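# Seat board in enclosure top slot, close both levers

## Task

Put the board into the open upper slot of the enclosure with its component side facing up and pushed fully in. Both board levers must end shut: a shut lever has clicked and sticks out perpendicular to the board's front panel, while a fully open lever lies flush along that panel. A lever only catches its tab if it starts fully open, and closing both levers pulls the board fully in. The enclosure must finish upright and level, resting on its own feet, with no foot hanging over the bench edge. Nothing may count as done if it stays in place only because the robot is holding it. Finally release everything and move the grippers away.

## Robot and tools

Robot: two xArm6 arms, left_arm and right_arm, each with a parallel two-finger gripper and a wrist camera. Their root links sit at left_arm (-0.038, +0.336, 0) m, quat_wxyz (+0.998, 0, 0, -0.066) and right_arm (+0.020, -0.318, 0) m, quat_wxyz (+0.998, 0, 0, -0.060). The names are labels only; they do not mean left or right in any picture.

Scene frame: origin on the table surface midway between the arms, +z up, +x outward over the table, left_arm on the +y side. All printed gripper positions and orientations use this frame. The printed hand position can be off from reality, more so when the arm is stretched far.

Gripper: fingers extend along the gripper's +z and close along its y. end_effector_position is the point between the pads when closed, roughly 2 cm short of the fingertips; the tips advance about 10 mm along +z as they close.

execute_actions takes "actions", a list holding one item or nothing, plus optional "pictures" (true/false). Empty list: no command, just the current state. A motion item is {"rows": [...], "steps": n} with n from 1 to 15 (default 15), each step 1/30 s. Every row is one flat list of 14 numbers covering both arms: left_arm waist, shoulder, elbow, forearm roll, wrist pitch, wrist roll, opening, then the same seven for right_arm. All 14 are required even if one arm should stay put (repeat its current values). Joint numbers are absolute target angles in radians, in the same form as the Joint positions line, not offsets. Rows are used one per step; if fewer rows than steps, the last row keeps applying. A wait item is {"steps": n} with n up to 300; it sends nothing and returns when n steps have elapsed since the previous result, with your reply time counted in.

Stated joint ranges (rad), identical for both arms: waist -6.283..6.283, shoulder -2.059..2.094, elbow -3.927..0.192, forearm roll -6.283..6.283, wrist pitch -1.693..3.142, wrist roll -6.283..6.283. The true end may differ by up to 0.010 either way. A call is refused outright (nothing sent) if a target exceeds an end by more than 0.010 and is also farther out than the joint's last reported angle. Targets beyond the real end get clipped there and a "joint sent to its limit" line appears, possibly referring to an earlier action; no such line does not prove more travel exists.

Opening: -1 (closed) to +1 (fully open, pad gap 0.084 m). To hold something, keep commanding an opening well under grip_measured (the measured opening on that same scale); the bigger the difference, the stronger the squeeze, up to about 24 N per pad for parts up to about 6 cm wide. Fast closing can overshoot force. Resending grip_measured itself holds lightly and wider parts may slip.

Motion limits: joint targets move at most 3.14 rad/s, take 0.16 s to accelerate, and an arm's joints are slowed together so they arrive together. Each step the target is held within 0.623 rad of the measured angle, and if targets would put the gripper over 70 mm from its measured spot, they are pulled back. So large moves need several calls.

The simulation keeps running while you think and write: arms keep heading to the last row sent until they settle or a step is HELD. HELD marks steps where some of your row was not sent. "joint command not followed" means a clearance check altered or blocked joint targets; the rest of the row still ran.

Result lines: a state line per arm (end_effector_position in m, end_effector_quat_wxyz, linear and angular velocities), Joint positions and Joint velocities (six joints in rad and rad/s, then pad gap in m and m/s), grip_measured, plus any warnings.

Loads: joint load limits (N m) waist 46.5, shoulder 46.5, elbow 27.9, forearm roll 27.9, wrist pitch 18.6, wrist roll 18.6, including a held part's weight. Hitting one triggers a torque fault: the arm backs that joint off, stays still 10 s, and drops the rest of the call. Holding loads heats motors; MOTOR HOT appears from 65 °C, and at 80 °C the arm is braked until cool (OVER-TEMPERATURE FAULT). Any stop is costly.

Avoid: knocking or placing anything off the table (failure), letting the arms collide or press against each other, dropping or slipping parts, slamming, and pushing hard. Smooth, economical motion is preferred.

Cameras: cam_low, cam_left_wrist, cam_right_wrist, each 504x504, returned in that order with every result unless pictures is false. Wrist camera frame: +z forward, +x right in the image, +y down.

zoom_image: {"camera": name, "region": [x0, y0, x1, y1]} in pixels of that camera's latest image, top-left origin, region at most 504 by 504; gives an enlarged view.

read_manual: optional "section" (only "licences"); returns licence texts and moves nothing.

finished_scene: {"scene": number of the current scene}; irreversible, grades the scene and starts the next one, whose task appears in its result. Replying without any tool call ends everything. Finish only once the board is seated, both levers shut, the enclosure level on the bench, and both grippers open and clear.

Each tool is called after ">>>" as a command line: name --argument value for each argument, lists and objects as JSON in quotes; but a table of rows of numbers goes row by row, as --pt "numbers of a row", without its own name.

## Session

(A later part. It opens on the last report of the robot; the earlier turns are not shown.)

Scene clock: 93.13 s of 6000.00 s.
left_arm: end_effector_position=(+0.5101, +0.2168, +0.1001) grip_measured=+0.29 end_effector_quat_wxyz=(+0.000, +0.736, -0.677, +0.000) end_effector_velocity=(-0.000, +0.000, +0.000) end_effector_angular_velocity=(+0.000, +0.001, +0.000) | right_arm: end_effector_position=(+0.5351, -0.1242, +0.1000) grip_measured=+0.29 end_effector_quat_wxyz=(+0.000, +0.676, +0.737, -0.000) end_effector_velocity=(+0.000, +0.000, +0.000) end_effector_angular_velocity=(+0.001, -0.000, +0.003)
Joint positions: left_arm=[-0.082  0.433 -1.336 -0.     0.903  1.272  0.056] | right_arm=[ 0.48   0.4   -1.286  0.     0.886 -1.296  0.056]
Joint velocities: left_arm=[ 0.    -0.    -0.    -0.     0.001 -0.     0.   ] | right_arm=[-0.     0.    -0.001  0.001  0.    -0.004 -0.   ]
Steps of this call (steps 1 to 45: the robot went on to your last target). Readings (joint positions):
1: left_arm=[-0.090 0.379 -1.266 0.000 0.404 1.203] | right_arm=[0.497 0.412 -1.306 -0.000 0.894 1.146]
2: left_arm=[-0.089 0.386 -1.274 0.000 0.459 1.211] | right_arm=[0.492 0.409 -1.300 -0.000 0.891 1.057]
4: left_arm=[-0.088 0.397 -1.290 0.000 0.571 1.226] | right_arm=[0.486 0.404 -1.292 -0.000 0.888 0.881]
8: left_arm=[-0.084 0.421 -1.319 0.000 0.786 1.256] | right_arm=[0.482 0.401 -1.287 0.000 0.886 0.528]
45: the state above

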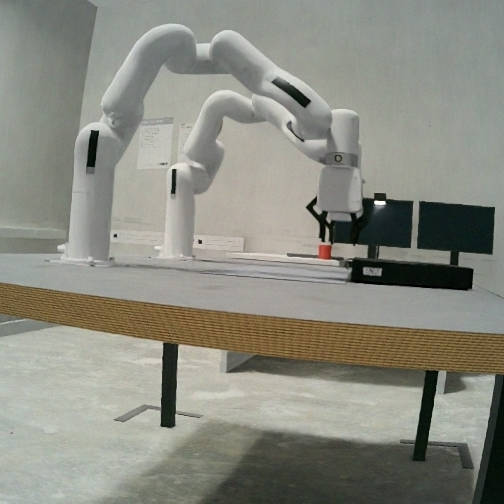

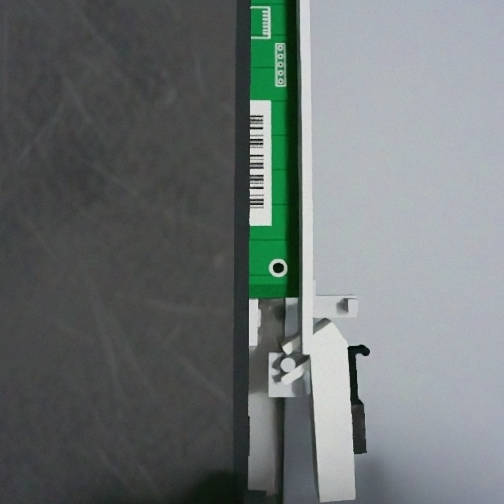

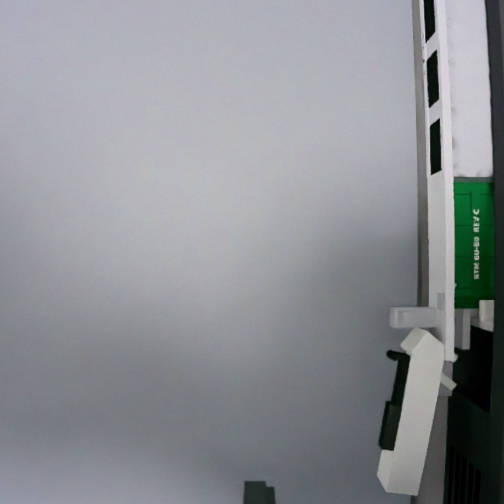

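>>> execute_actions --actions '[{"rows":[[-0.082,0.4875,-1.265,0,0.7775,1.272,0.3,0.48,0.464,-1.2276,0,0.763,-1.296,0.3]]}]'

>>> execute_actions --actions '[{"rows":[[-0.104,0.426,-1.167,0,0.741,1.25,0.3,0.505,0.402,-1.129,0,0.727,-1.271,0.3]]}]'

Scene clock: 101.00 s of 6000.00 s.
left_arm: end_effector_position=(+0.5021, +0.2185, +0.0532) grip_measured=+0.29 end_effector_quat_wxyz=(-0.000, +0.736, -0.677, +0.001) end_effector_velocity=(-0.001, +0.001, -0.006) end_effector_angular_velocity=(+0.000, +0.000, -0.001) | right_arm: end_effector_position=(+0.5303, -0.1260, +0.0537) grip_measured=+0.29 end_effector_quat_wxyz=(+0.001, +0.676, +0.737, +0.002) end_effector_velocity=(-0.006, -0.001, -0.009) end_effector_angular_velocity=(-0.004, +0.012, +0.000)
Joint positions: left_arm=[-0.082  0.486 -1.266 -0.     0.779  1.272  0.056] | right_arm=[ 0.48   0.463 -1.23  -0.     0.764 -1.296  0.056]
Joint velocities: left_arm=[ 0.001  0.007  0.008  0.    -0.014  0.001  0.   ] | right_arm=[ 0.001  0.007  0.015  0.001 -0.01   0.    -0.   ]
Steps of this call (steps 1 to 15: the robot went on to your last target; steps 16 to 90: nothing new was sent; then 4.37 s passed at rest; steps 91 to 105: all 15 steps of this action). Readings (joint positions):
91: left_arm=[-0.082 0.433 -1.336 -0.000 0.903 1.272] | right_arm=[0.480 0.400 -1.286 -0.000 0.886 -1.296]
92: left_arm=[-0.082 0.434 -1.335 -0.000 0.900 1.272] | right_arm=[0.480 0.401 -1.285 -0.000 0.882 -1.296]
94: left_arm=[-0.082 0.445 -1.320 -0.000 0.863 1.272] | right_arm=[0.480 0.415 -1.273 -0.000 0.846 -1.296]
98: left_arm=[-0.082 0.484 -1.268 0.000 0.797 1.272] | right_arm=[0.480 0.460 -1.229 0.000 0.782 -1.296]
105: the state above

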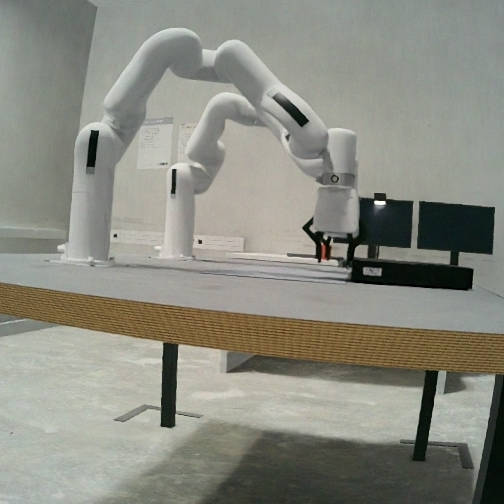

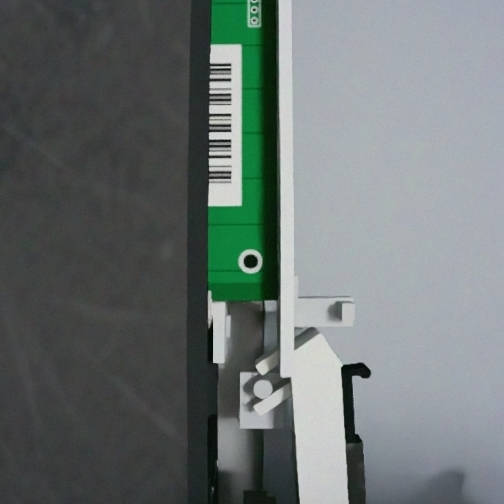

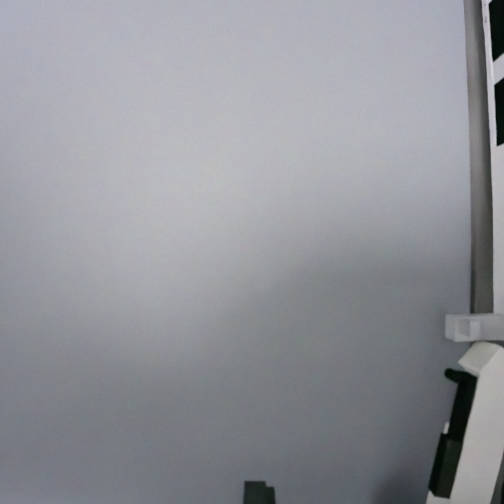

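Scene clock: 101.50 s of 6000.00 s.
left_arm: end_effector_position=(+0.4795, +0.2135, +0.0528) grip_measured=+0.30 end_effector_quat_wxyz=(-0.001, +0.738, -0.675, +0.001) end_effector_velocity=(-0.003, -0.011, -0.001) end_effector_angular_velocity=(-0.003, -0.002, -0.018) | right_arm: end_effector_position=(+0.5059, -0.1238, +0.0530) grip_measured=+0.30 end_effector_quat_wxyz=(+0.001, +0.678, +0.735, +0.001) end_effector_velocity=(-0.007, +0.002, -0.002) end_effector_angular_velocity=(-0.003, +0.011, +0.006)
Joint positions: left_arm=[-0.1    0.426 -1.169  0.001  0.74   1.25   0.057] | right_arm=[ 0.501  0.402 -1.131 -0.001  0.727 -1.271  0.057]
Joint velocities: left_arm=[-0.02  -0.002  0.007 -0.003 -0.006  0.     0.001] | right_arm=[ 0.009 -0.007  0.014  0.002  0.005  0.002  0.   ]
Steps of this call (steps 1 to 15: all 15 steps of this action). Readings (joint positions):
1: left_arm=[-0.082 0.486 -1.266 -0.000 0.778 1.272] | right_arm=[0.480 0.463 -1.229 -0.000 0.763 -1.296]
2: left_arm=[-0.082 0.485 -1.264 -0.000 0.776 1.271] | right_arm=[0.480 0.461 -1.226 -0.000 0.762 -1.295]
4: left_arm=[-0.089 0.466 -1.233 0.000 0.764 1.264] | right_arm=[0.487 0.442 -1.195 -0.000 0.748 -1.287]
8: left_arm=[-0.097 0.433 -1.180 0.002 0.745 1.252] | right_arm=[0.497 0.409 -1.143 -0.002 0.730 -1.273]
15: the state above

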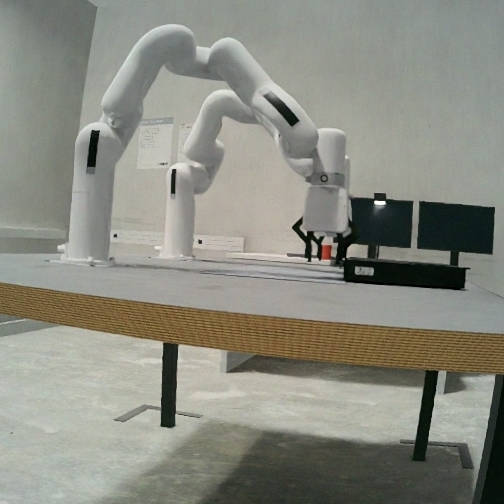

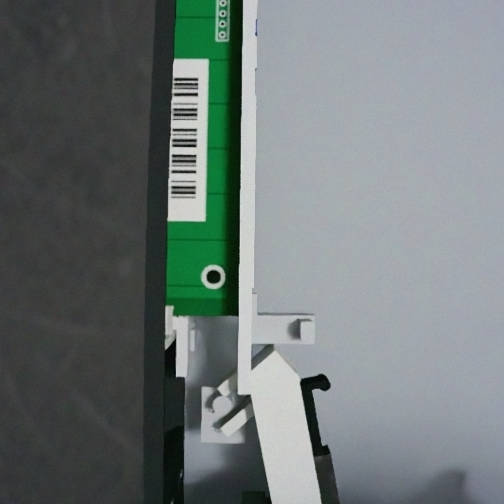

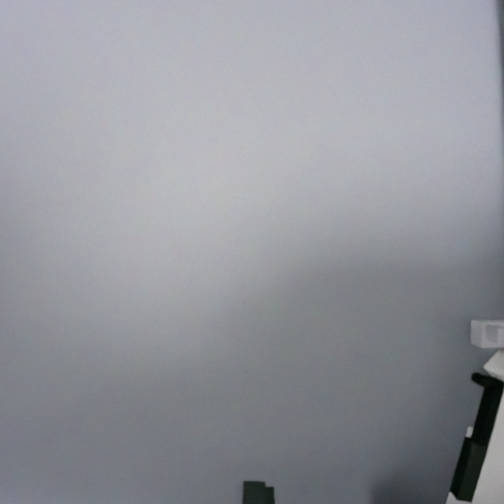

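>>> execute_actions --actions '[{"rows":[[-0.095,0.35,-1.19,0,0.84,1.25,0.35,0.495,0.325,-1.15,0,0.825,-1.271,0.35]],"steps":12}]' --pictures false

>>> execute_actions --actions '[{"rows":[[-0.0626,0.44,-1.342,0,0.902,1.291,-1,0.463,0.414,-1.302,0,0.888,-1.313,-1]]}]'

Scene clock: 108.50 s of 6000.00 s.
left_arm: end_effector_position=(+0.4784, +0.2160, +0.0923) grip_measured=+0.34 end_effector_quat_wxyz=(+0.000, +0.739, -0.674, -0.001) end_effector_velocity=(-0.021, +0.008, -0.017) end_effector_angular_velocity=(+0.017, +0.069, +0.006) | right_arm: end_effector_position=(+0.5035, -0.1260, +0.0904) grip_measured=+0.34 end_effector_quat_wxyz=(-0.001, +0.679, +0.734, -0.002) end_effector_velocity=(-0.003, -0.013, -0.004) end_effector_angular_velocity=(-0.013, +0.022, -0.017)
Joint positions: left_arm=[-0.096  0.352 -1.189 -0.     0.838  1.25   0.059] | right_arm=[ 0.498  0.327 -1.147  0.001  0.825 -1.271  0.059]
Joint velocities: left_arm=[ 0.006  0.006  0.029  0.002  0.037 -0.001  0.   ] | right_arm=[-0.019 -0.002  0.008 -0.005  0.019  0.002  0.   ]
Steps of this call (steps 1 to 15: the robot went on to your last target; steps 16 to 90: nothing new was sent; then 3.60 s passed at rest; steps 91 to 102: all 12 steps of this action). Readings (joint positions):
91: left_arm=[-0.104 0.426 -1.167 -0.000 0.741 1.250] | right_arm=[0.501 0.402 -1.129 0.000 0.727 -1.270]
92: left_arm=[-0.104 0.425 -1.167 -0.000 0.744 1.250] | right_arm=[0.501 0.400 -1.129 0.000 0.730 -1.270]
94: left_arm=[-0.102 0.405 -1.168 -0.000 0.778 1.250] | right_arm=[0.504 0.382 -1.128 0.002 0.765 -1.271]
98: left_arm=[-0.098 0.356 -1.191 -0.001 0.827 1.250] | right_arm=[0.502 0.334 -1.144 0.002 0.817 -1.272]
102: the state above

Scene clock: 109.00 s of 6000.00 s.
left_arm: end_effector_position=(+0.5132, +0.2270, +0.0982) grip_measured=-1.00 end_effector_quat_wxyz=(+0.000, +0.736, -0.676, -0.000) end_effector_velocity=(+0.004, +0.000, +0.003) end_effector_angular_velocity=(-0.001, -0.005, -0.002) | right_arm: end_effector_position=(+0.5412, -0.1316, +0.0980) grip_measured=-1.00 end_effector_quat_wxyz=(-0.000, +0.676, +0.737, -0.000) end_effector_velocity=(+0.005, +0.001, +0.004) end_effector_angular_velocity=(+0.003, -0.008, +0.002)
Joint positions: left_arm=[-0.063  0.439 -1.34  -0.     0.902  1.291  0.   ] | right_arm=[ 0.464  0.413 -1.3    0.     0.888 -1.313  0.   ]
Joint velocities: left_arm=[ 0.002  0.005 -0.016  0.     0.006  0.004  0.   ] | right_arm=[-0.002  0.005 -0.018  0.     0.005 -0.004  0.   ]
Steps of this call (steps 1 to 15: all 15 steps of this action). Readings (joint positions):
1: left_arm=[-0.096 0.352 -1.188 -0.000 0.839 1.250] | right_arm=[0.497 0.327 -1.147 0.001 0.826 -1.271]
2: left_arm=[-0.095 0.353 -1.190 -0.000 0.841 1.251] | right_arm=[0.496 0.328 -1.150 0.001 0.827 -1.272]
4: left_arm=[-0.088 0.375 -1.227 -0.000 0.858 1.261] | right_arm=[0.489 0.350 -1.186 0.000 0.844 -1.283]
8: left_arm=[-0.066 0.428 -1.321 -0.000 0.891 1.285] | right_arm=[0.467 0.402 -1.281 0.000 0.878 -1.306]
15: the state above

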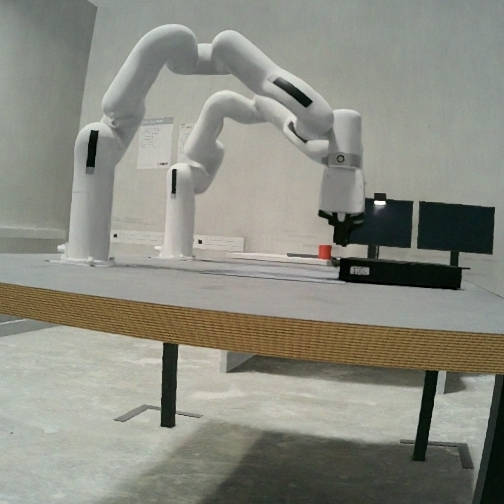

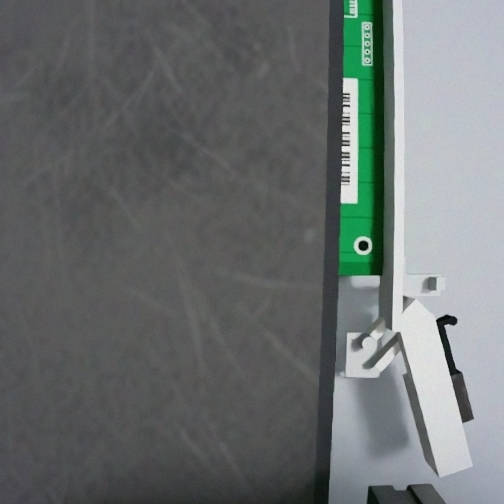

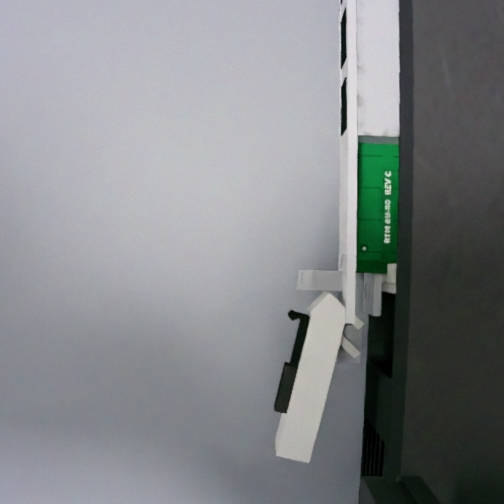

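>>> execute_actions --actions '[{"rows":[[-0.068,0.487,-1.284,0,0.797,1.291,-1,0.463,0.38,-1.302,0,0.922,2.14,-1]]}]' --pictures false

>>> execute_actions --actions '[{"steps":20}]' --pictures false

>>> execute_actions --actions '[{"rows":[[-0.068,0.487,-1.284,0,0.797,1.291,-1,0.792,0.58,-1.549,0,0.969,2.14,-1]]}]' --pictures false

>>> execute_actions --actions '[{"steps":15}]' --pictures false

>>> execute_actions --actions '[{"rows":[[-0.068,0.487,-1.284,0,0.797,1.291,-1,0.792,0.648,-1.549,0,0.901,2.14,-1]]}]' --pictures false

>>> execute_actions --actions '[{"rows":[[-0.068,0.487,-1.284,0,0.797,1.291,-1,0.775,0.707,-1.6485,0,0.9415,2.125,-1]]}]'

Scene clock: 116.80 s of 6000.00 s.
left_arm: end_effector_position=(+0.5074, +0.2254, +0.0593) grip_measured=-1.00 end_effector_quat_wxyz=(-0.001, +0.735, -0.678, +0.001) end_effector_velocity=(-0.005, +0.001, -0.007) end_effector_angular_velocity=(+0.002, +0.011, -0.002) | right_arm: end_effector_position=(+0.5392, -0.1326, +0.1143) grip_measured=-1.00 end_effector_quat_wxyz=(+0.000, +0.938, +0.347, +0.000) end_effector_velocity=(-0.007, -0.002, -0.000) end_effector_angular_velocity=(-0.005, +0.020, -2.629)
Joint positions: left_arm=[-0.068  0.486 -1.286 -0.     0.798  1.291  0.   ] | right_arm=[ 0.463  0.381 -1.302  0.     0.92  -0.366  0.   ]
Joint velocities: left_arm=[-0.001  0.005  0.013 -0.    -0.007  0.001  0.   ] | right_arm=[ 0.    -0.009  0.009 -0.     0.02   2.629  0.   ]
Steps of this call (steps 1 to 15: the robot went on to your last target; steps 16 to 90: nothing new was sent; then 4.30 s passed at rest; steps 91 to 105: all 15 steps of this action). Readings (joint positions):
91: left_arm=[-0.063 0.440 -1.342 -0.000 0.902 1.291] | right_arm=[0.463 0.414 -1.302 -0.000 0.888 -1.313]
92: left_arm=[-0.063 0.441 -1.341 -0.000 0.899 1.291] | right_arm=[0.463 0.414 -1.302 -0.000 0.888 -1.310]
94: left_arm=[-0.064 0.452 -1.328 -0.000 0.865 1.291] | right_arm=[0.463 0.412 -1.302 -0.000 0.890 -1.269]
98: left_arm=[-0.068 0.485 -1.286 0.000 0.812 1.291] | right_arm=[0.463 0.398 -1.302 0.000 0.905 -0.993]
105: the state above

Scene clock: 117.47 s of 6000.00 s.
left_arm: end_effector_position=(+0.5065, +0.2255, +0.0580) grip_measured=-1.00 end_effector_quat_wxyz=(-0.000, +0.735, -0.678, +0.000) end_effector_velocity=(+0.000, +0.000, +0.001) end_effector_angular_velocity=(-0.000, -0.001, +0.000) | right_arm: end_effector_position=(+0.5389, -0.1327, +0.1147) grip_measured=-1.00 end_effector_quat_wxyz=(+0.000, +0.864, -0.503, -0.000) end_effector_velocity=(-0.000, +0.001, +0.000) end_effector_angular_velocity=(+0.000, -0.001, -2.629)
Joint positions: left_arm=[-0.068  0.487 -1.284  0.     0.797  1.291  0.   ] | right_arm=[ 0.463  0.38  -1.302 -0.     0.922  1.397  0.   ]
Joint velocities: left_arm=[ 0.    -0.001 -0.     0.    -0.    -0.     0.   ] | right_arm=[ 0.001 -0.     0.     0.    -0.001  2.63   0.   ]
Steps of this call (steps 1 to 20: the robot went on to your last target). Readings (joint positions):
1: left_arm=[-0.068 0.486 -1.285 -0.000 0.797 1.291] | right_arm=[0.463 0.381 -1.302 0.000 0.921 -0.278]
2: left_arm=[-0.068 0.486 -1.285 -0.000 0.797 1.291] | right_arm=[0.463 0.381 -1.302 0.000 0.921 -0.190]
4: left_arm=[-0.068 0.487 -1.284 -0.000 0.797 1.291] | right_arm=[0.463 0.381 -1.302 0.000 0.922 -0.013]
8: left_arm=[-0.068 0.487 -1.284 -0.000 0.797 1.291] | right_arm=[0.463 0.380 -1.302 0.000 0.922 0.339]
20: the state above

Scene clock: 117.97 s of 6000.00 s.
left_arm: end_effector_position=(+0.5065, +0.2255, +0.0580) grip_measured=-1.00 end_effector_quat_wxyz=(+0.000, +0.735, -0.678, +0.000) end_effector_velocity=(-0.000, +0.000, +0.000) end_effector_angular_velocity=(+0.000, +0.001, -0.000) | right_arm: end_effector_position=(+0.5103, +0.0121, +0.0999) grip_measured=-1.00 end_effector_quat_wxyz=(-0.000, +0.756, -0.655, -0.000) end_effector_velocity=(-0.121, +0.336, -0.042) end_effector_angular_velocity=(-0.003, +0.004, -0.291)
Joint positions: left_arm=[-0.068  0.487 -1.284 -0.     0.797  1.291  0.   ] | right_arm=[ 0.713  0.532 -1.489  0.     0.957  2.02   0.   ]
Joint velocities: left_arm=[ 0.    -0.     0.    -0.     0.002  0.     0.   ] | right_arm=[ 0.585  0.357 -0.439 -0.     0.087  0.877  0.   ]
Steps of this call (steps 1 to 15: all 15 steps of this action). Readings (joint positions):
1: left_arm=[-0.068 0.487 -1.284 -0.000 0.797 1.291] | right_arm=[0.463 0.380 -1.302 -0.000 0.922 1.485]
2: left_arm=[-0.068 0.487 -1.284 -0.000 0.797 1.291] | right_arm=[0.463 0.380 -1.302 -0.000 0.922 1.571]
4: left_arm=[-0.068 0.487 -1.284 -0.000 0.797 1.291] | right_arm=[0.481 0.393 -1.319 -0.000 0.926 1.709]
8: left_arm=[-0.068 0.487 -1.284 0.000 0.797 1.291] | right_arm=[0.575 0.447 -1.385 0.000 0.938 1.812]
15: the state above

Scene clock: 118.47 s of 6000.00 s.
left_arm: end_effector_position=(+0.5065, +0.2255, +0.0580) grip_measured=-1.00 end_effector_quat_wxyz=(+0.000, +0.735, -0.678, +0.000) end_effector_velocity=(-0.000, -0.000, +0.000) end_effector_angular_velocity=(+0.000, +0.000, +0.001) | right_arm: end_effector_position=(+0.4922, +0.0567, +0.0943) grip_measured=-1.00 end_effector_quat_wxyz=(-0.000, +0.742, -0.670, +0.000) end_effector_velocity=(-0.003, +0.004, -0.001) end_effector_angular_velocity=(-0.001, -0.000, +0.006)
Joint positions: left_arm=[-0.068  0.487 -1.284  0.     0.797  1.291  0.   ] | right_arm=[ 0.791  0.58  -1.549 -0.     0.969  2.14   0.   ]
Joint velocities: left_arm=[-0.    -0.001  0.     0.     0.001 -0.001  0.   ] | right_arm=[ 0.008  0.002 -0.002 -0.001  0.     0.003  0.   ]
Steps of this call (steps 1 to 15: the robot went on to your last target). Readings (joint positions):
1: left_arm=[-0.068 0.487 -1.284 0.000 0.797 1.291] | right_arm=[0.732 0.543 -1.503 0.000 0.960 2.049]
2: left_arm=[-0.068 0.487 -1.284 -0.000 0.797 1.291] | right_arm=[0.750 0.554 -1.517 0.000 0.963 2.075]
4: left_arm=[-0.068 0.487 -1.284 0.000 0.797 1.291] | right_arm=[0.776 0.569 -1.534 0.000 0.966 2.110]
8: left_arm=[-0.068 0.487 -1.284 -0.000 0.797 1.291] | right_arm=[0.788 0.578 -1.546 -0.000 0.969 2.134]
15: the state above

Scene clock: 118.97 s of 6000.00 s.
left_arm: end_effector_position=(+0.5065, +0.2255, +0.0580) grip_measured=-1.00 end_effector_quat_wxyz=(+0.000, +0.735, -0.678, +0.000) end_effector_velocity=(-0.000, -0.000, +0.000) end_effector_angular_velocity=(+0.000, +0.000, -0.000) | right_arm: end_effector_position=(+0.4957, +0.0603, +0.0596) grip_measured=-1.00 end_effector_quat_wxyz=(-0.001, +0.743, -0.670, +0.000) end_effector_velocity=(-0.005, -0.003, -0.009) end_effector_angular_velocity=(-0.011, +0.014, +0.000)
Joint positions: left_arm=[-0.068  0.487 -1.284  0.     0.797  1.291  0.   ] | right_arm=[ 0.792  0.647 -1.55  -0.     0.901  2.14   0.   ]
Joint velocities: left_arm=[-0.    -0.    -0.     0.     0.001  0.     0.   ] | right_arm=[ 0.001  0.008  0.011 -0.    -0.001  0.001  0.   ]
Steps of this call (steps 1 to 15: all 15 steps of this action). Readings (joint positions):
1: left_arm=[-0.068 0.487 -1.284 0.000 0.797 1.291] | right_arm=[0.791 0.580 -1.549 -0.000 0.969 2.140]
2: left_arm=[-0.068 0.487 -1.284 -0.000 0.797 1.291] | right_arm=[0.791 0.582 -1.549 -0.000 0.966 2.140]
4: left_arm=[-0.068 0.487 -1.284 0.000 0.797 1.291] | right_arm=[0.792 0.603 -1.554 -0.000 0.940 2.140]
8: left_arm=[-0.068 0.487 -1.284 -0.000 0.797 1.291] | right_arm=[0.792 0.644 -1.544 0.000 0.910 2.140]
15: the state above

Scene clock: 119.47 s of 6000.00 s.
left_arm: end_effector_position=(+0.5065, +0.2255, +0.0580) grip_measured=-1.00 end_effector_quat_wxyz=(+0.000, +0.735, -0.678, +0.000) end_effector_velocity=(-0.001, +0.000, -0.000) end_effector_angular_velocity=(+0.001, +0.002, +0.001) | right_arm: end_effector_position=(+0.5129, +0.0622, +0.0587) grip_measured=-1.00 end_effector_quat_wxyz=(+0.002, +0.742, -0.670, -0.001) end_effector_velocity=(+0.001, +0.000, -0.001) end_effector_angular_velocity=(+0.000, +0.000, +0.001)
Joint positions: left_arm=[-0.068  0.487 -1.284 -0.     0.797  1.291  0.   ] | right_arm=[ 0.777  0.704 -1.646  0.001  0.946  2.125  0.   ]
Joint velocities: left_arm=[ 0.     0.     0.     0.     0.002 -0.001  0.   ] | right_arm=[-0.001  0.006 -0.008  0.     0.002 -0.002  0.   ]
Steps of this call (steps 1 to 15: all 15 steps of this action). Readings (joint positions):
1: left_arm=[-0.068 0.487 -1.284 -0.000 0.797 1.291] | right_arm=[0.792 0.647 -1.550 -0.000 0.901 2.140]
2: left_arm=[-0.068 0.487 -1.284 0.000 0.797 1.291] | right_arm=[0.792 0.649 -1.552 0.000 0.903 2.140]
4: left_arm=[-0.068 0.487 -1.284 -0.000 0.797 1.291] | right_arm=[0.787 0.667 -1.583 0.000 0.916 2.135]
8: left_arm=[-0.068 0.487 -1.284 0.000 0.797 1.291] | right_arm=[0.777 0.698 -1.637 0.001 0.938 2.127]
15: the state above

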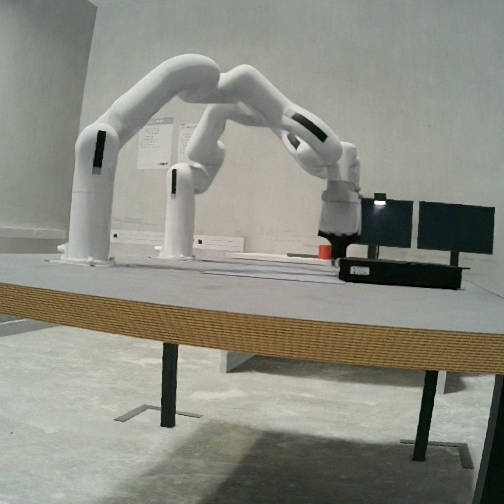

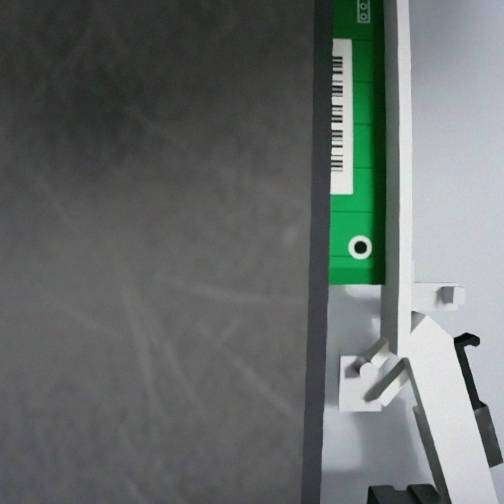

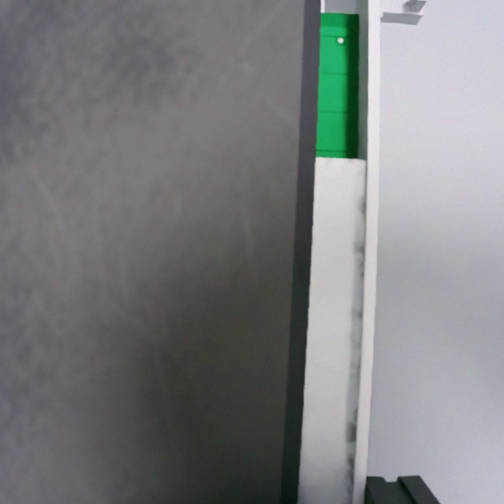

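Push 5 mm more.

>>> execute_actions --actions '[{"rows":[[-0.068,0.487,-1.284,0,0.797,1.291,-1,0.771,0.723,-1.676,0,0.953,2.121,-1]]}]' --pictures false

>>> execute_actions --actions '[{"steps":10}]'

Scene clock: 121.37 s of 6000.00 s.
left_arm: end_effector_position=(+0.5065, +0.2255, +0.0580) grip_measured=-1.00 end_effector_quat_wxyz=(+0.000, +0.735, -0.678, +0.000) end_effector_velocity=(+0.000, +0.000, -0.000) end_effector_angular_velocity=(+0.000, +0.000, -0.000) | right_arm: end_effector_position=(+0.5158, +0.0618, +0.0576) grip_measured=-1.00 end_effector_quat_wxyz=(+0.007, +0.743, -0.669, -0.001) end_effector_velocity=(+0.000, -0.001, -0.001) end_effector_angular_velocity=(-0.004, +0.004, -0.002)
Joint positions: left_arm=[-0.068  0.487 -1.284  0.     0.797  1.291  0.   ] | right_arm=[ 0.774  0.722 -1.676  0.     0.969  2.121  0.   ]
Joint velocities: left_arm=[ 0.001  0.     0.     0.    -0.     0.001  0.   ] | right_arm=[-0.001  0.004 -0.003 -0.002  0.005  0.001  0.   ]
Steps of this call (steps 1 to 15: the robot went on to your last target; steps 16 to 42: nothing new was sent; steps 43 to 57: all 15 steps of this action). Readings (joint positions):
43: left_arm=[-0.068 0.487 -1.284 -0.000 0.797 1.291] | right_arm=[0.776 0.707 -1.649 0.000 0.948 2.125]
44: left_arm=[-0.068 0.487 -1.284 -0.000 0.797 1.291] | right_arm=[0.776 0.708 -1.651 0.000 0.950 2.125]
46: left_arm=[-0.068 0.487 -1.284 0.000 0.797 1.291] | right_arm=[0.774 0.714 -1.661 0.000 0.956 2.123]
50: left_arm=[-0.068 0.487 -1.284 0.000 0.797 1.291] | right_arm=[0.774 0.720 -1.672 0.001 0.965 2.122]
57: the state above

Scene clock: 121.70 s of 6000.00 s.
left_arm: end_effector_position=(+0.5065, +0.2255, +0.0580) grip_measured=-1.00 end_effector_quat_wxyz=(+0.000, +0.735, -0.678, +0.000) end_effector_velocity=(-0.001, +0.000, -0.001) end_effector_angular_velocity=(+0.001, +0.004, -0.001) | right_arm: end_effector_position=(+0.5158, +0.0618, +0.0576) grip_measured=-1.00 end_effector_quat_wxyz=(+0.008, +0.743, -0.669, -0.001) end_effector_velocity=(+0.001, -0.001, -0.000) end_effector_angular_velocity=(-0.000, -0.001, -0.001)
Joint positions: left_arm=[-0.068  0.487 -1.284 -0.     0.797  1.291  0.   ] | right_arm=[ 0.774  0.722 -1.676  0.     0.969  2.121  0.   ]
Joint velocities: left_arm=[-0.     0.001  0.     0.     0.002  0.     0.   ] | right_arm=[-0.001 -0.     0.001 -0.001 -0.001  0.     0.   ]
Steps of this call (steps 1 to 10: the robot went on to your last target). Readings (joint positions):
1: left_arm=[-0.068 0.487 -1.284 0.000 0.797 1.291] | right_arm=[0.774 0.722 -1.676 0.000 0.969 2.121]
2: left_arm=[-0.068 0.487 -1.284 -0.000 0.797 1.291] | right_arm=[0.774 0.722 -1.676 0.000 0.969 2.121]
4: left_arm=[-0.068 0.487 -1.284 0.000 0.797 1.291] | right_arm=[0.774 0.722 -1.676 0.000 0.970 2.121]
8: left_arm=[-0.068 0.487 -1.284 -0.000 0.797 1.291] | right_arm=[0.774 0.722 -1.676 0.000 0.969 2.121]
10: the state above

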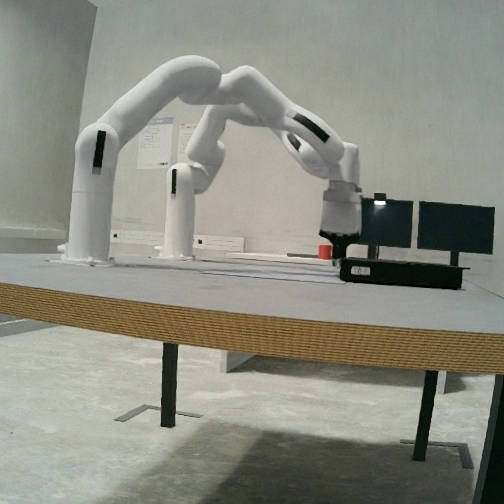

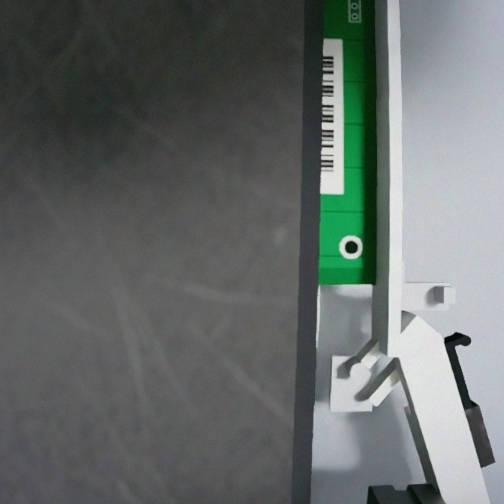

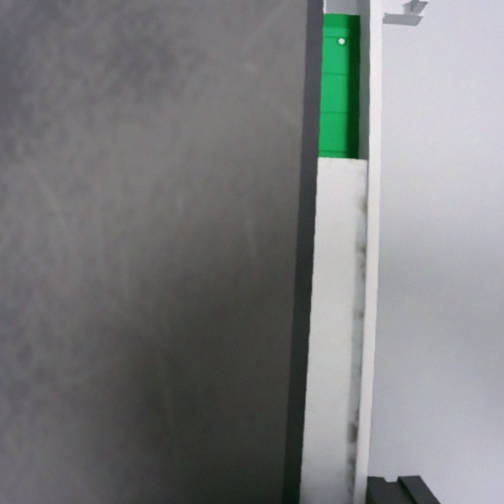

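>>> execute_actions --actions '[{"rows":[[-0.068,0.41,-1.3,0,0.89,1.291,-1,0.779,0.692,-1.624,0,0.932,2.129,-1]],"steps":10}]' --pictures false

>>> execute_actions --actions '[{"rows":[[-0.104,0.29,-1.085,0,0.795,1.25,-1,0.779,0.692,-1.624,0,0.932,2.129,-1]],"steps":12}]' --pictures false

>>> execute_actions --actions '[{"rows":[[-0.104,0.37,-1.085,0,0.715,1.25,-1,0.779,0.692,-1.624,0,0.932,2.129,-1]],"steps":12}]' --pictures false

>>> execute_actions --actions '[{"rows":[[-0.104,0.431,-1.185,0,0.754,1.25,-1,0.779,0.692,-1.624,0,0.932,2.129,-1]]}]'

>>> execute_actions --actions '[{"rows":[[-0.104,0.37,-1.085,0,0.715,1.25,-1,0.771,0.723,-1.676,0,0.953,2.121,-1]]}]'

Scene clock: 128.73 s of 6000.00 s.
left_arm: end_effector_position=(+0.5064, +0.2255, +0.1003) grip_measured=-1.00 end_effector_quat_wxyz=(-0.002, +0.735, -0.678, +0.003) end_effector_velocity=(-0.039, +0.008, -0.022) end_effector_angular_velocity=(+0.025, +0.120, -0.001) | right_arm: end_effector_position=(+0.5136, +0.0607, +0.0580) grip_measured=-1.00 end_effector_quat_wxyz=(-0.002, +0.741, -0.671, +0.001) end_effector_velocity=(-0.003, -0.009, +0.001) end_effector_angular_velocity=(-0.003, +0.002, -0.012)
Joint positions: left_arm=[-0.068  0.411 -1.302 -0.     0.884  1.291  0.   ] | right_arm=[ 0.775  0.697 -1.63  -0.002  0.928  2.128  0.   ]
Joint velocities: left_arm=[-0.    -0.009  0.052  0.001  0.08  -0.     0.   ] | right_arm=[-0.008 -0.027  0.041 -0.002 -0.01   0.005  0.   ]
Steps of this call (steps 1 to 15: the robot went on to your last target; steps 16 to 90: nothing new was sent; then 3.70 s passed at rest; steps 91 to 100: all 10 steps of this action). Readings (joint positions):
91: left_arm=[-0.068 0.487 -1.284 -0.000 0.797 1.291] | right_arm=[0.774 0.722 -1.676 -0.000 0.969 2.121]
92: left_arm=[-0.068 0.485 -1.284 0.000 0.800 1.291] | right_arm=[0.774 0.721 -1.674 -0.000 0.968 2.121]
94: left_arm=[-0.067 0.464 -1.286 0.000 0.830 1.291] | right_arm=[0.775 0.711 -1.656 -0.001 0.952 2.124]
98: left_arm=[-0.068 0.415 -1.303 -0.000 0.877 1.291] | right_arm=[0.775 0.699 -1.633 -0.002 0.930 2.128]
100: the state above

Scene clock: 129.13 s of 6000.00 s.
left_arm: end_effector_position=(+0.4566, +0.2174, +0.0884) grip_measured=-1.00 end_effector_quat_wxyz=(+0.000, +0.736, -0.677, -0.000) end_effector_velocity=(-0.004, -0.002, +0.008) end_effector_angular_velocity=(-0.010, -0.040, +0.012) | right_arm: end_effector_position=(+0.5109, +0.0603, +0.0581) grip_measured=-1.00 end_effector_quat_wxyz=(+0.000, +0.741, -0.671, +0.000) end_effector_velocity=(-0.006, +0.005, +0.001) end_effector_angular_velocity=(+0.000, +0.005, +0.008)
Joint positions: left_arm=[-0.103  0.294 -1.091  0.     0.798  1.251  0.   ] | right_arm=[ 0.777  0.692 -1.624 -0.001  0.932  2.129  0.   ]
Joint velocities: left_arm=[-0.006 -0.049  0.056 -0.    -0.048 -0.018  0.   ] | right_arm=[ 0.01  -0.003  0.003  0.004  0.005 -0.     0.   ]
Steps of this call (steps 1 to 12: all 12 steps of this action). Readings (joint positions):
1: left_arm=[-0.068 0.411 -1.300 -0.000 0.887 1.291] | right_arm=[0.775 0.696 -1.628 -0.002 0.928 2.129]
2: left_arm=[-0.068 0.410 -1.296 -0.000 0.886 1.290] | right_arm=[0.775 0.695 -1.628 -0.002 0.928 2.129]
4: left_arm=[-0.074 0.389 -1.258 -0.000 0.868 1.283] | right_arm=[0.775 0.694 -1.626 -0.002 0.929 2.129]
8: left_arm=[-0.099 0.312 -1.122 0.000 0.814 1.258] | right_arm=[0.776 0.693 -1.625 -0.002 0.931 2.129]
12: the state above

Scene clock: 129.53 s of 6000.00 s.
left_arm: end_effector_position=(+0.4599, +0.2162, +0.0545) grip_measured=-1.00 end_effector_quat_wxyz=(-0.000, +0.736, -0.677, +0.000) end_effector_velocity=(+0.018, -0.004, +0.011) end_effector_angular_velocity=(-0.013, -0.052, +0.001) | right_arm: end_effector_position=(+0.5100, +0.0613, +0.0582) grip_measured=-1.00 end_effector_quat_wxyz=(+0.000, +0.742, -0.671, -0.000) end_effector_velocity=(-0.001, -0.000, -0.001) end_effector_angular_velocity=(-0.000, +0.002, +0.001)
Joint positions: left_arm=[-0.104  0.369 -1.086 -0.     0.717  1.25   0.   ] | right_arm=[ 0.779  0.692 -1.624 -0.     0.932  2.129  0.   ]
Joint velocities: left_arm=[ 0.    -0.001 -0.024 -0.    -0.029 -0.001  0.   ] | right_arm=[-0.     0.     0.001  0.001  0.    -0.002  0.   ]
Steps of this call (steps 1 to 12: all 12 steps of this action). Readings (joint positions):
1: left_arm=[-0.103 0.293 -1.090 -0.000 0.797 1.251] | right_arm=[0.777 0.692 -1.624 -0.001 0.932 2.129]
2: left_arm=[-0.103 0.294 -1.089 -0.000 0.793 1.251] | right_arm=[0.777 0.692 -1.624 -0.001 0.932 2.129]
4: left_arm=[-0.104 0.318 -1.091 -0.000 0.764 1.250] | right_arm=[0.778 0.692 -1.624 -0.000 0.932 2.129]
8: left_arm=[-0.104 0.364 -1.081 0.000 0.726 1.250] | right_arm=[0.778 0.692 -1.624 -0.000 0.932 2.129]
12: the state above

Scene clock: 130.03 s of 6000.00 s.
left_arm: end_effector_position=(+0.4813, +0.2112, +0.0550) grip_measured=-1.00 end_effector_quat_wxyz=(+0.000, +0.737, -0.676, -0.000) end_effector_velocity=(+0.001, -0.000, -0.000) end_effector_angular_velocity=(+0.000, +0.001, -0.001) | right_arm: end_effector_position=(+0.5100, +0.0614, +0.0583) grip_measured=-1.00 end_effector_quat_wxyz=(+0.000, +0.742, -0.670, -0.000) end_effector_velocity=(+0.001, -0.000, +0.001) end_effector_angular_velocity=(+0.001, -0.002, +0.000)
Joint positions: left_arm=[-0.104  0.43  -1.184  0.     0.754  1.25   0.   ] | right_arm=[ 0.779  0.692 -1.624 -0.     0.932  2.129  0.   ]
Joint velocities: left_arm=[ 0.     0.005 -0.007 -0.     0.003  0.001  0.   ] | right_arm=[-0.001 -0.001 -0.002 -0.001  0.    -0.001  0.   ]
Steps of this call (steps 1 to 15: all 15 steps of this action). Readings (joint positions):
1: left_arm=[-0.104 0.369 -1.086 -0.000 0.716 1.250] | right_arm=[0.779 0.692 -1.624 -0.000 0.932 2.129]
2: left_arm=[-0.104 0.370 -1.089 -0.000 0.717 1.250] | right_arm=[0.779 0.692 -1.624 -0.000 0.932 2.129]
4: left_arm=[-0.104 0.390 -1.119 0.000 0.730 1.250] | right_arm=[0.779 0.692 -1.624 -0.000 0.932 2.129]
8: left_arm=[-0.104 0.423 -1.174 -0.000 0.749 1.250] | right_arm=[0.779 0.692 -1.624 -0.000 0.932 2.129]
15: the state above

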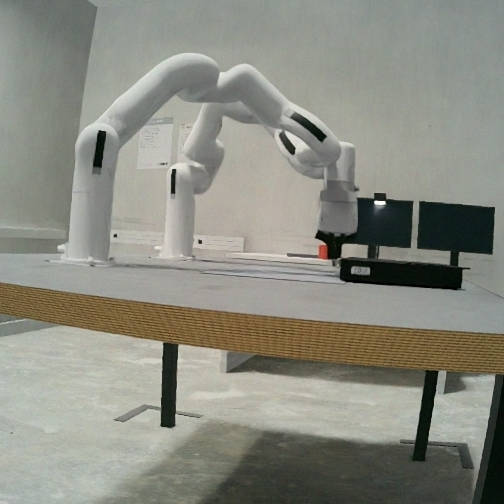

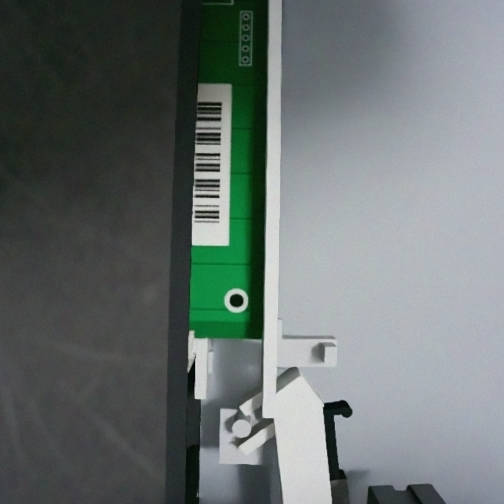

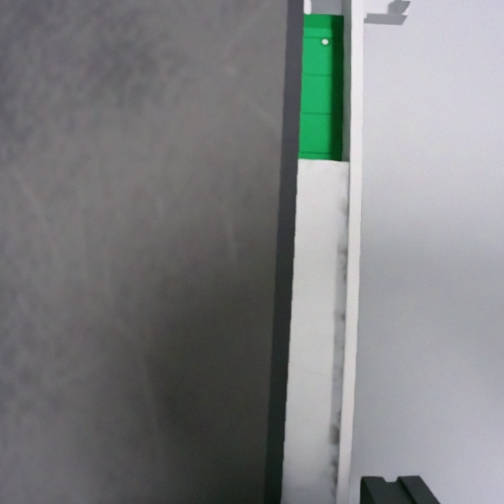

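Scene clock: 130.53 s of 6000.00 s.
left_arm: end_effector_position=(+0.4600, +0.2161, +0.0537) grip_measured=-1.00 end_effector_quat_wxyz=(-0.000, +0.736, -0.677, +0.000) end_effector_velocity=(-0.002, +0.001, -0.001) end_effector_angular_velocity=(+0.000, +0.001, +0.000) | right_arm: end_effector_position=(+0.5196, +0.0634, +0.0582) grip_measured=-1.00 end_effector_quat_wxyz=(-0.000, +0.742, -0.670, -0.000) end_effector_velocity=(+0.003, -0.001, +0.000) end_effector_angular_velocity=(+0.001, -0.005, -0.002)
Joint positions: left_arm=[-0.104  0.371 -1.086 -0.     0.715  1.25   0.   ] | right_arm=[ 0.772  0.723 -1.676  0.     0.952  2.121  0.   ]
Joint velocities: left_arm=[ 0.    -0.004  0.009  0.    -0.004 -0.     0.   ] | right_arm=[-0.003  0.003 -0.005 -0.002 -0.003  0.     0.   ]
Steps of this call (steps 1 to 15: all 15 steps of this action). Readings (joint positions):
1: left_arm=[-0.104 0.430 -1.184 0.000 0.754 1.250] | right_arm=[0.779 0.692 -1.624 -0.000 0.932 2.129]
2: left_arm=[-0.104 0.429 -1.182 0.000 0.753 1.250] | right_arm=[0.779 0.694 -1.626 0.000 0.934 2.129]
4: left_arm=[-0.104 0.412 -1.154 -0.000 0.740 1.250] | right_arm=[0.777 0.705 -1.646 0.001 0.943 2.125]
8: left_arm=[-0.104 0.378 -1.097 -0.000 0.721 1.250] | right_arm=[0.774 0.719 -1.670 0.001 0.952 2.122]
15: the state above

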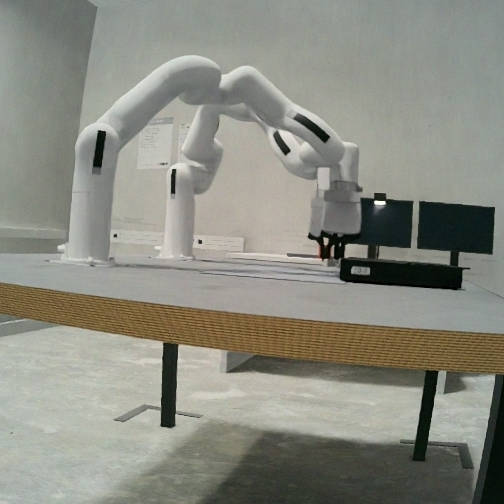

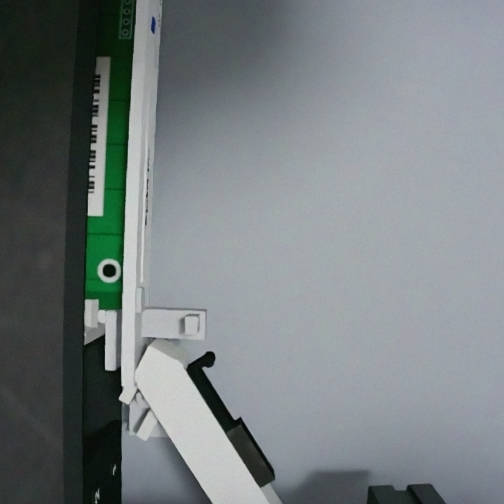

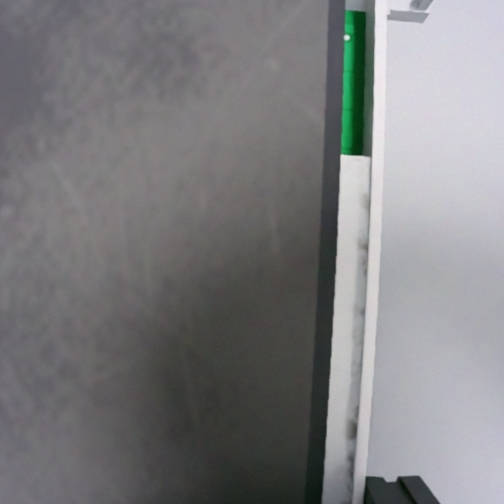

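>>> execute_actions --actions '[{"rows":[[-0.104,0.29,-1.085,0,0.795,1.25,-1,0.7685,0.733,-1.693,0,0.96,2.118,-1]],"steps":12}]' --pictures false

>>> execute_actions --actions '[{"rows":[[-0.05,0.39,-1.27,0,0.88,1.27,-1,0.779,0.62,-1.624,0,1.004,2.129,-1]]}]' --pictures false

>>> execute_actions --actions '[{"rows":[[-0.05,0.39,-1.27,0,0.88,1.27,-1,0.463,0.414,-1.302,0,0.888,-1.35,-1]]}]' --pictures false

>>> execute_actions --actions '[{"steps":40}]'

Scene clock: 135.40 s of 6000.00 s.
left_arm: end_effector_position=(+0.4553, +0.2173, +0.0874) grip_measured=-1.00 end_effector_quat_wxyz=(+0.000, +0.736, -0.677, -0.000) end_effector_velocity=(-0.018, +0.004, -0.012) end_effector_angular_velocity=(+0.013, +0.053, -0.001) | right_arm: end_effector_position=(+0.5230, +0.0630, +0.0582) grip_measured=-1.00 end_effector_quat_wxyz=(+0.000, +0.742, -0.670, +0.000) end_effector_velocity=(+0.002, +0.000, +0.001) end_effector_angular_velocity=(+0.002, -0.002, -0.000)
Joint positions: left_arm=[-0.104  0.292 -1.084  0.     0.793  1.25   0.   ] | right_arm=[ 0.768  0.733 -1.693 -0.     0.96   2.118  0.   ]
Joint velocities: left_arm=[-0.     0.     0.025  0.     0.029  0.001  0.   ] | right_arm=[-0.001  0.002 -0.005 -0.     0.    -0.001  0.   ]
Steps of this call (steps 1 to 15: the robot went on to your last target; steps 16 to 90: nothing new was sent; then 1.47 s passed at rest; steps 91 to 102: all 12 steps of this action). Readings (joint positions):
91: left_arm=[-0.104 0.370 -1.085 -0.000 0.715 1.250] | right_arm=[0.771 0.723 -1.676 0.000 0.953 2.121]
92: left_arm=[-0.104 0.368 -1.085 0.000 0.718 1.250] | right_arm=[0.771 0.724 -1.677 -0.000 0.954 2.121]
94: left_arm=[-0.104 0.343 -1.081 0.000 0.747 1.250] | right_arm=[0.770 0.728 -1.684 0.000 0.957 2.120]
98: left_arm=[-0.104 0.296 -1.090 -0.000 0.784 1.250] | right_arm=[0.769 0.732 -1.691 -0.000 0.960 2.118]
102: the state above

Scene clock: 135.90 s of 6000.00 s.
left_arm: end_effector_position=(+0.4992, +0.2366, +0.0992) grip_measured=-1.00 end_effector_quat_wxyz=(+0.000, +0.748, -0.664, -0.001) end_effector_velocity=(+0.004, +0.001, +0.003) end_effector_angular_velocity=(-0.000, -0.002, +0.001) | right_arm: end_effector_position=(+0.5062, +0.0578, +0.0953) grip_measured=-1.00 end_effector_quat_wxyz=(+0.002, +0.742, -0.671, -0.000) end_effector_velocity=(-0.000, +0.002, +0.007) end_effector_angular_velocity=(+0.006, -0.005, +0.001)
Joint positions: left_arm=[-0.051  0.389 -1.267 -0.     0.879  1.27   0.   ] | right_arm=[ 0.778  0.623 -1.623 -0.     1.004  2.129  0.   ]
Joint velocities: left_arm=[ 0.003  0.007 -0.02  -0.     0.011  0.002  0.   ] | right_arm=[ 0.003 -0.011 -0.001  0.002  0.005  0.001  0.   ]
Steps of this call (steps 1 to 15: all 15 steps of this action). Readings (joint positions):
1: left_arm=[-0.104 0.292 -1.084 0.000 0.794 1.250] | right_arm=[0.768 0.733 -1.693 -0.000 0.960 2.118]
2: left_arm=[-0.103 0.293 -1.086 0.000 0.796 1.250] | right_arm=[0.769 0.731 -1.691 -0.000 0.961 2.118]
4: left_arm=[-0.094 0.314 -1.123 0.000 0.815 1.255] | right_arm=[0.768 0.703 -1.664 -0.002 0.974 2.122]
8: left_arm=[-0.057 0.374 -1.242 -0.000 0.864 1.266] | right_arm=[0.775 0.634 -1.634 -0.001 0.997 2.128]
15: the state above

Scene clock: 136.40 s of 6000.00 s.
left_arm: end_effector_position=(+0.5000, +0.2369, +0.0998) grip_measured=-1.00 end_effector_quat_wxyz=(+0.000, +0.748, -0.664, -0.000) end_effector_velocity=(-0.000, -0.000, -0.000) end_effector_angular_velocity=(+0.000, +0.001, -0.000) | right_arm: end_effector_position=(+0.5400, -0.0758, +0.0987) grip_measured=-1.00 end_effector_quat_wxyz=(+0.000, +0.854, -0.520, +0.000) end_effector_velocity=(+0.028, -0.297, +0.001) end_effector_angular_velocity=(+0.000, +0.001, +1.697)
Joint positions: left_arm=[-0.05  0.39 -1.27 -0.    0.88  1.27  0.  ] | right_arm=[ 0.556  0.476 -1.398 -0.     0.922  1.53   0.   ]
Joint velocities: left_arm=[-0.     0.001 -0.    -0.     0.001 -0.     0.   ] | right_arm=[-0.49  -0.324  0.502  0.001 -0.177 -2.187  0.   ]
Steps of this call (steps 1 to 15: all 15 steps of this action). Readings (joint positions):
1: left_arm=[-0.051 0.389 -1.268 -0.000 0.880 1.270] | right_arm=[0.778 0.622 -1.623 -0.000 1.004 2.129]
2: left_arm=[-0.051 0.390 -1.269 -0.000 0.880 1.270] | right_arm=[0.777 0.621 -1.622 -0.000 1.003 2.126]
4: left_arm=[-0.050 0.390 -1.269 -0.000 0.880 1.270] | right_arm=[0.760 0.608 -1.602 0.000 0.993 2.085]
8: left_arm=[-0.050 0.390 -1.270 -0.000 0.880 1.270] | right_arm=[0.676 0.556 -1.522 -0.000 0.966 1.922]
15: the state above

Scene clock: 137.73 s of 6000.00 s.
left_arm: end_effector_position=(+0.5000, +0.2369, +0.0998) grip_measured=-1.00 end_effector_quat_wxyz=(+0.000, +0.748, -0.664, +0.000) end_effector_velocity=(-0.000, -0.000, -0.000) end_effector_angular_velocity=(+0.000, +0.000, +0.000) | right_arm: end_effector_position=(+0.5419, -0.1317, +0.0985) grip_measured=-1.00 end_effector_quat_wxyz=(+0.000, +0.664, +0.748, +0.000) end_effector_velocity=(+0.000, -0.000, -0.000) end_effector_angular_velocity=(+0.001, -0.000, +0.055)
Joint positions: left_arm=[-0.05  0.39 -1.27  0.    0.88  1.27  0.  ] | right_arm=[ 0.463  0.414 -1.302  0.     0.888 -1.345  0.   ]
Joint velocities: left_arm=[-0.     0.     0.    -0.     0.    -0.001  0.   ] | right_arm=[-0.     0.    -0.     0.001 -0.    -0.056  0.   ]
Steps of this call (steps 1 to 40: the robot went on to your last target). Readings (joint positions):
1: left_arm=[-0.050 0.390 -1.270 0.000 0.880 1.270] | right_arm=[0.540 0.465 -1.382 -0.000 0.916 1.453]
2: left_arm=[-0.050 0.390 -1.270 -0.000 0.880 1.270] | right_arm=[0.525 0.455 -1.366 -0.000 0.911 1.371]
4: left_arm=[-0.050 0.390 -1.270 -0.000 0.880 1.270] | right_arm=[0.499 0.438 -1.339 -0.000 0.902 1.197]
8: left_arm=[-0.050 0.390 -1.270 0.000 0.880 1.270] | right_arm=[0.472 0.420 -1.311 -0.000 0.892 0.843]
40: the state above

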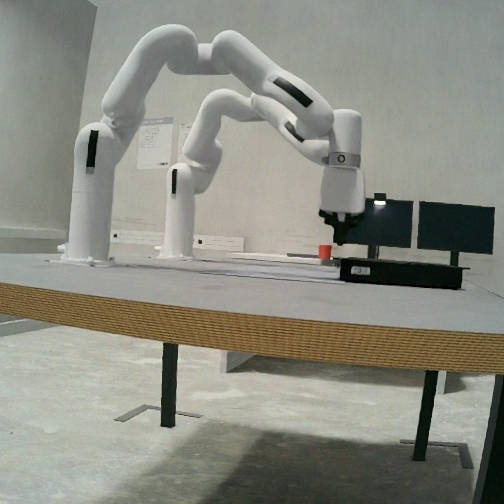

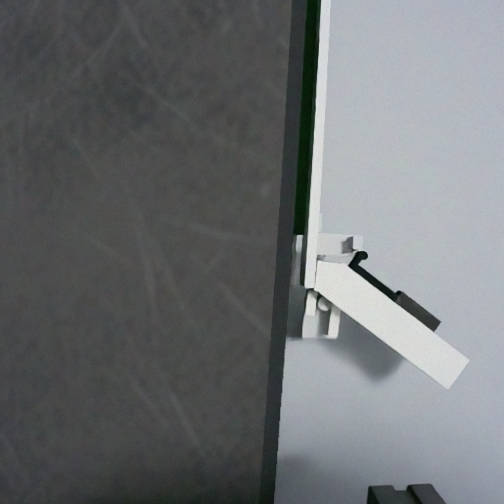

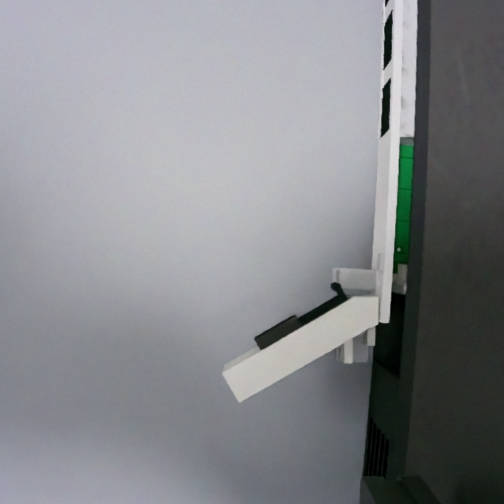

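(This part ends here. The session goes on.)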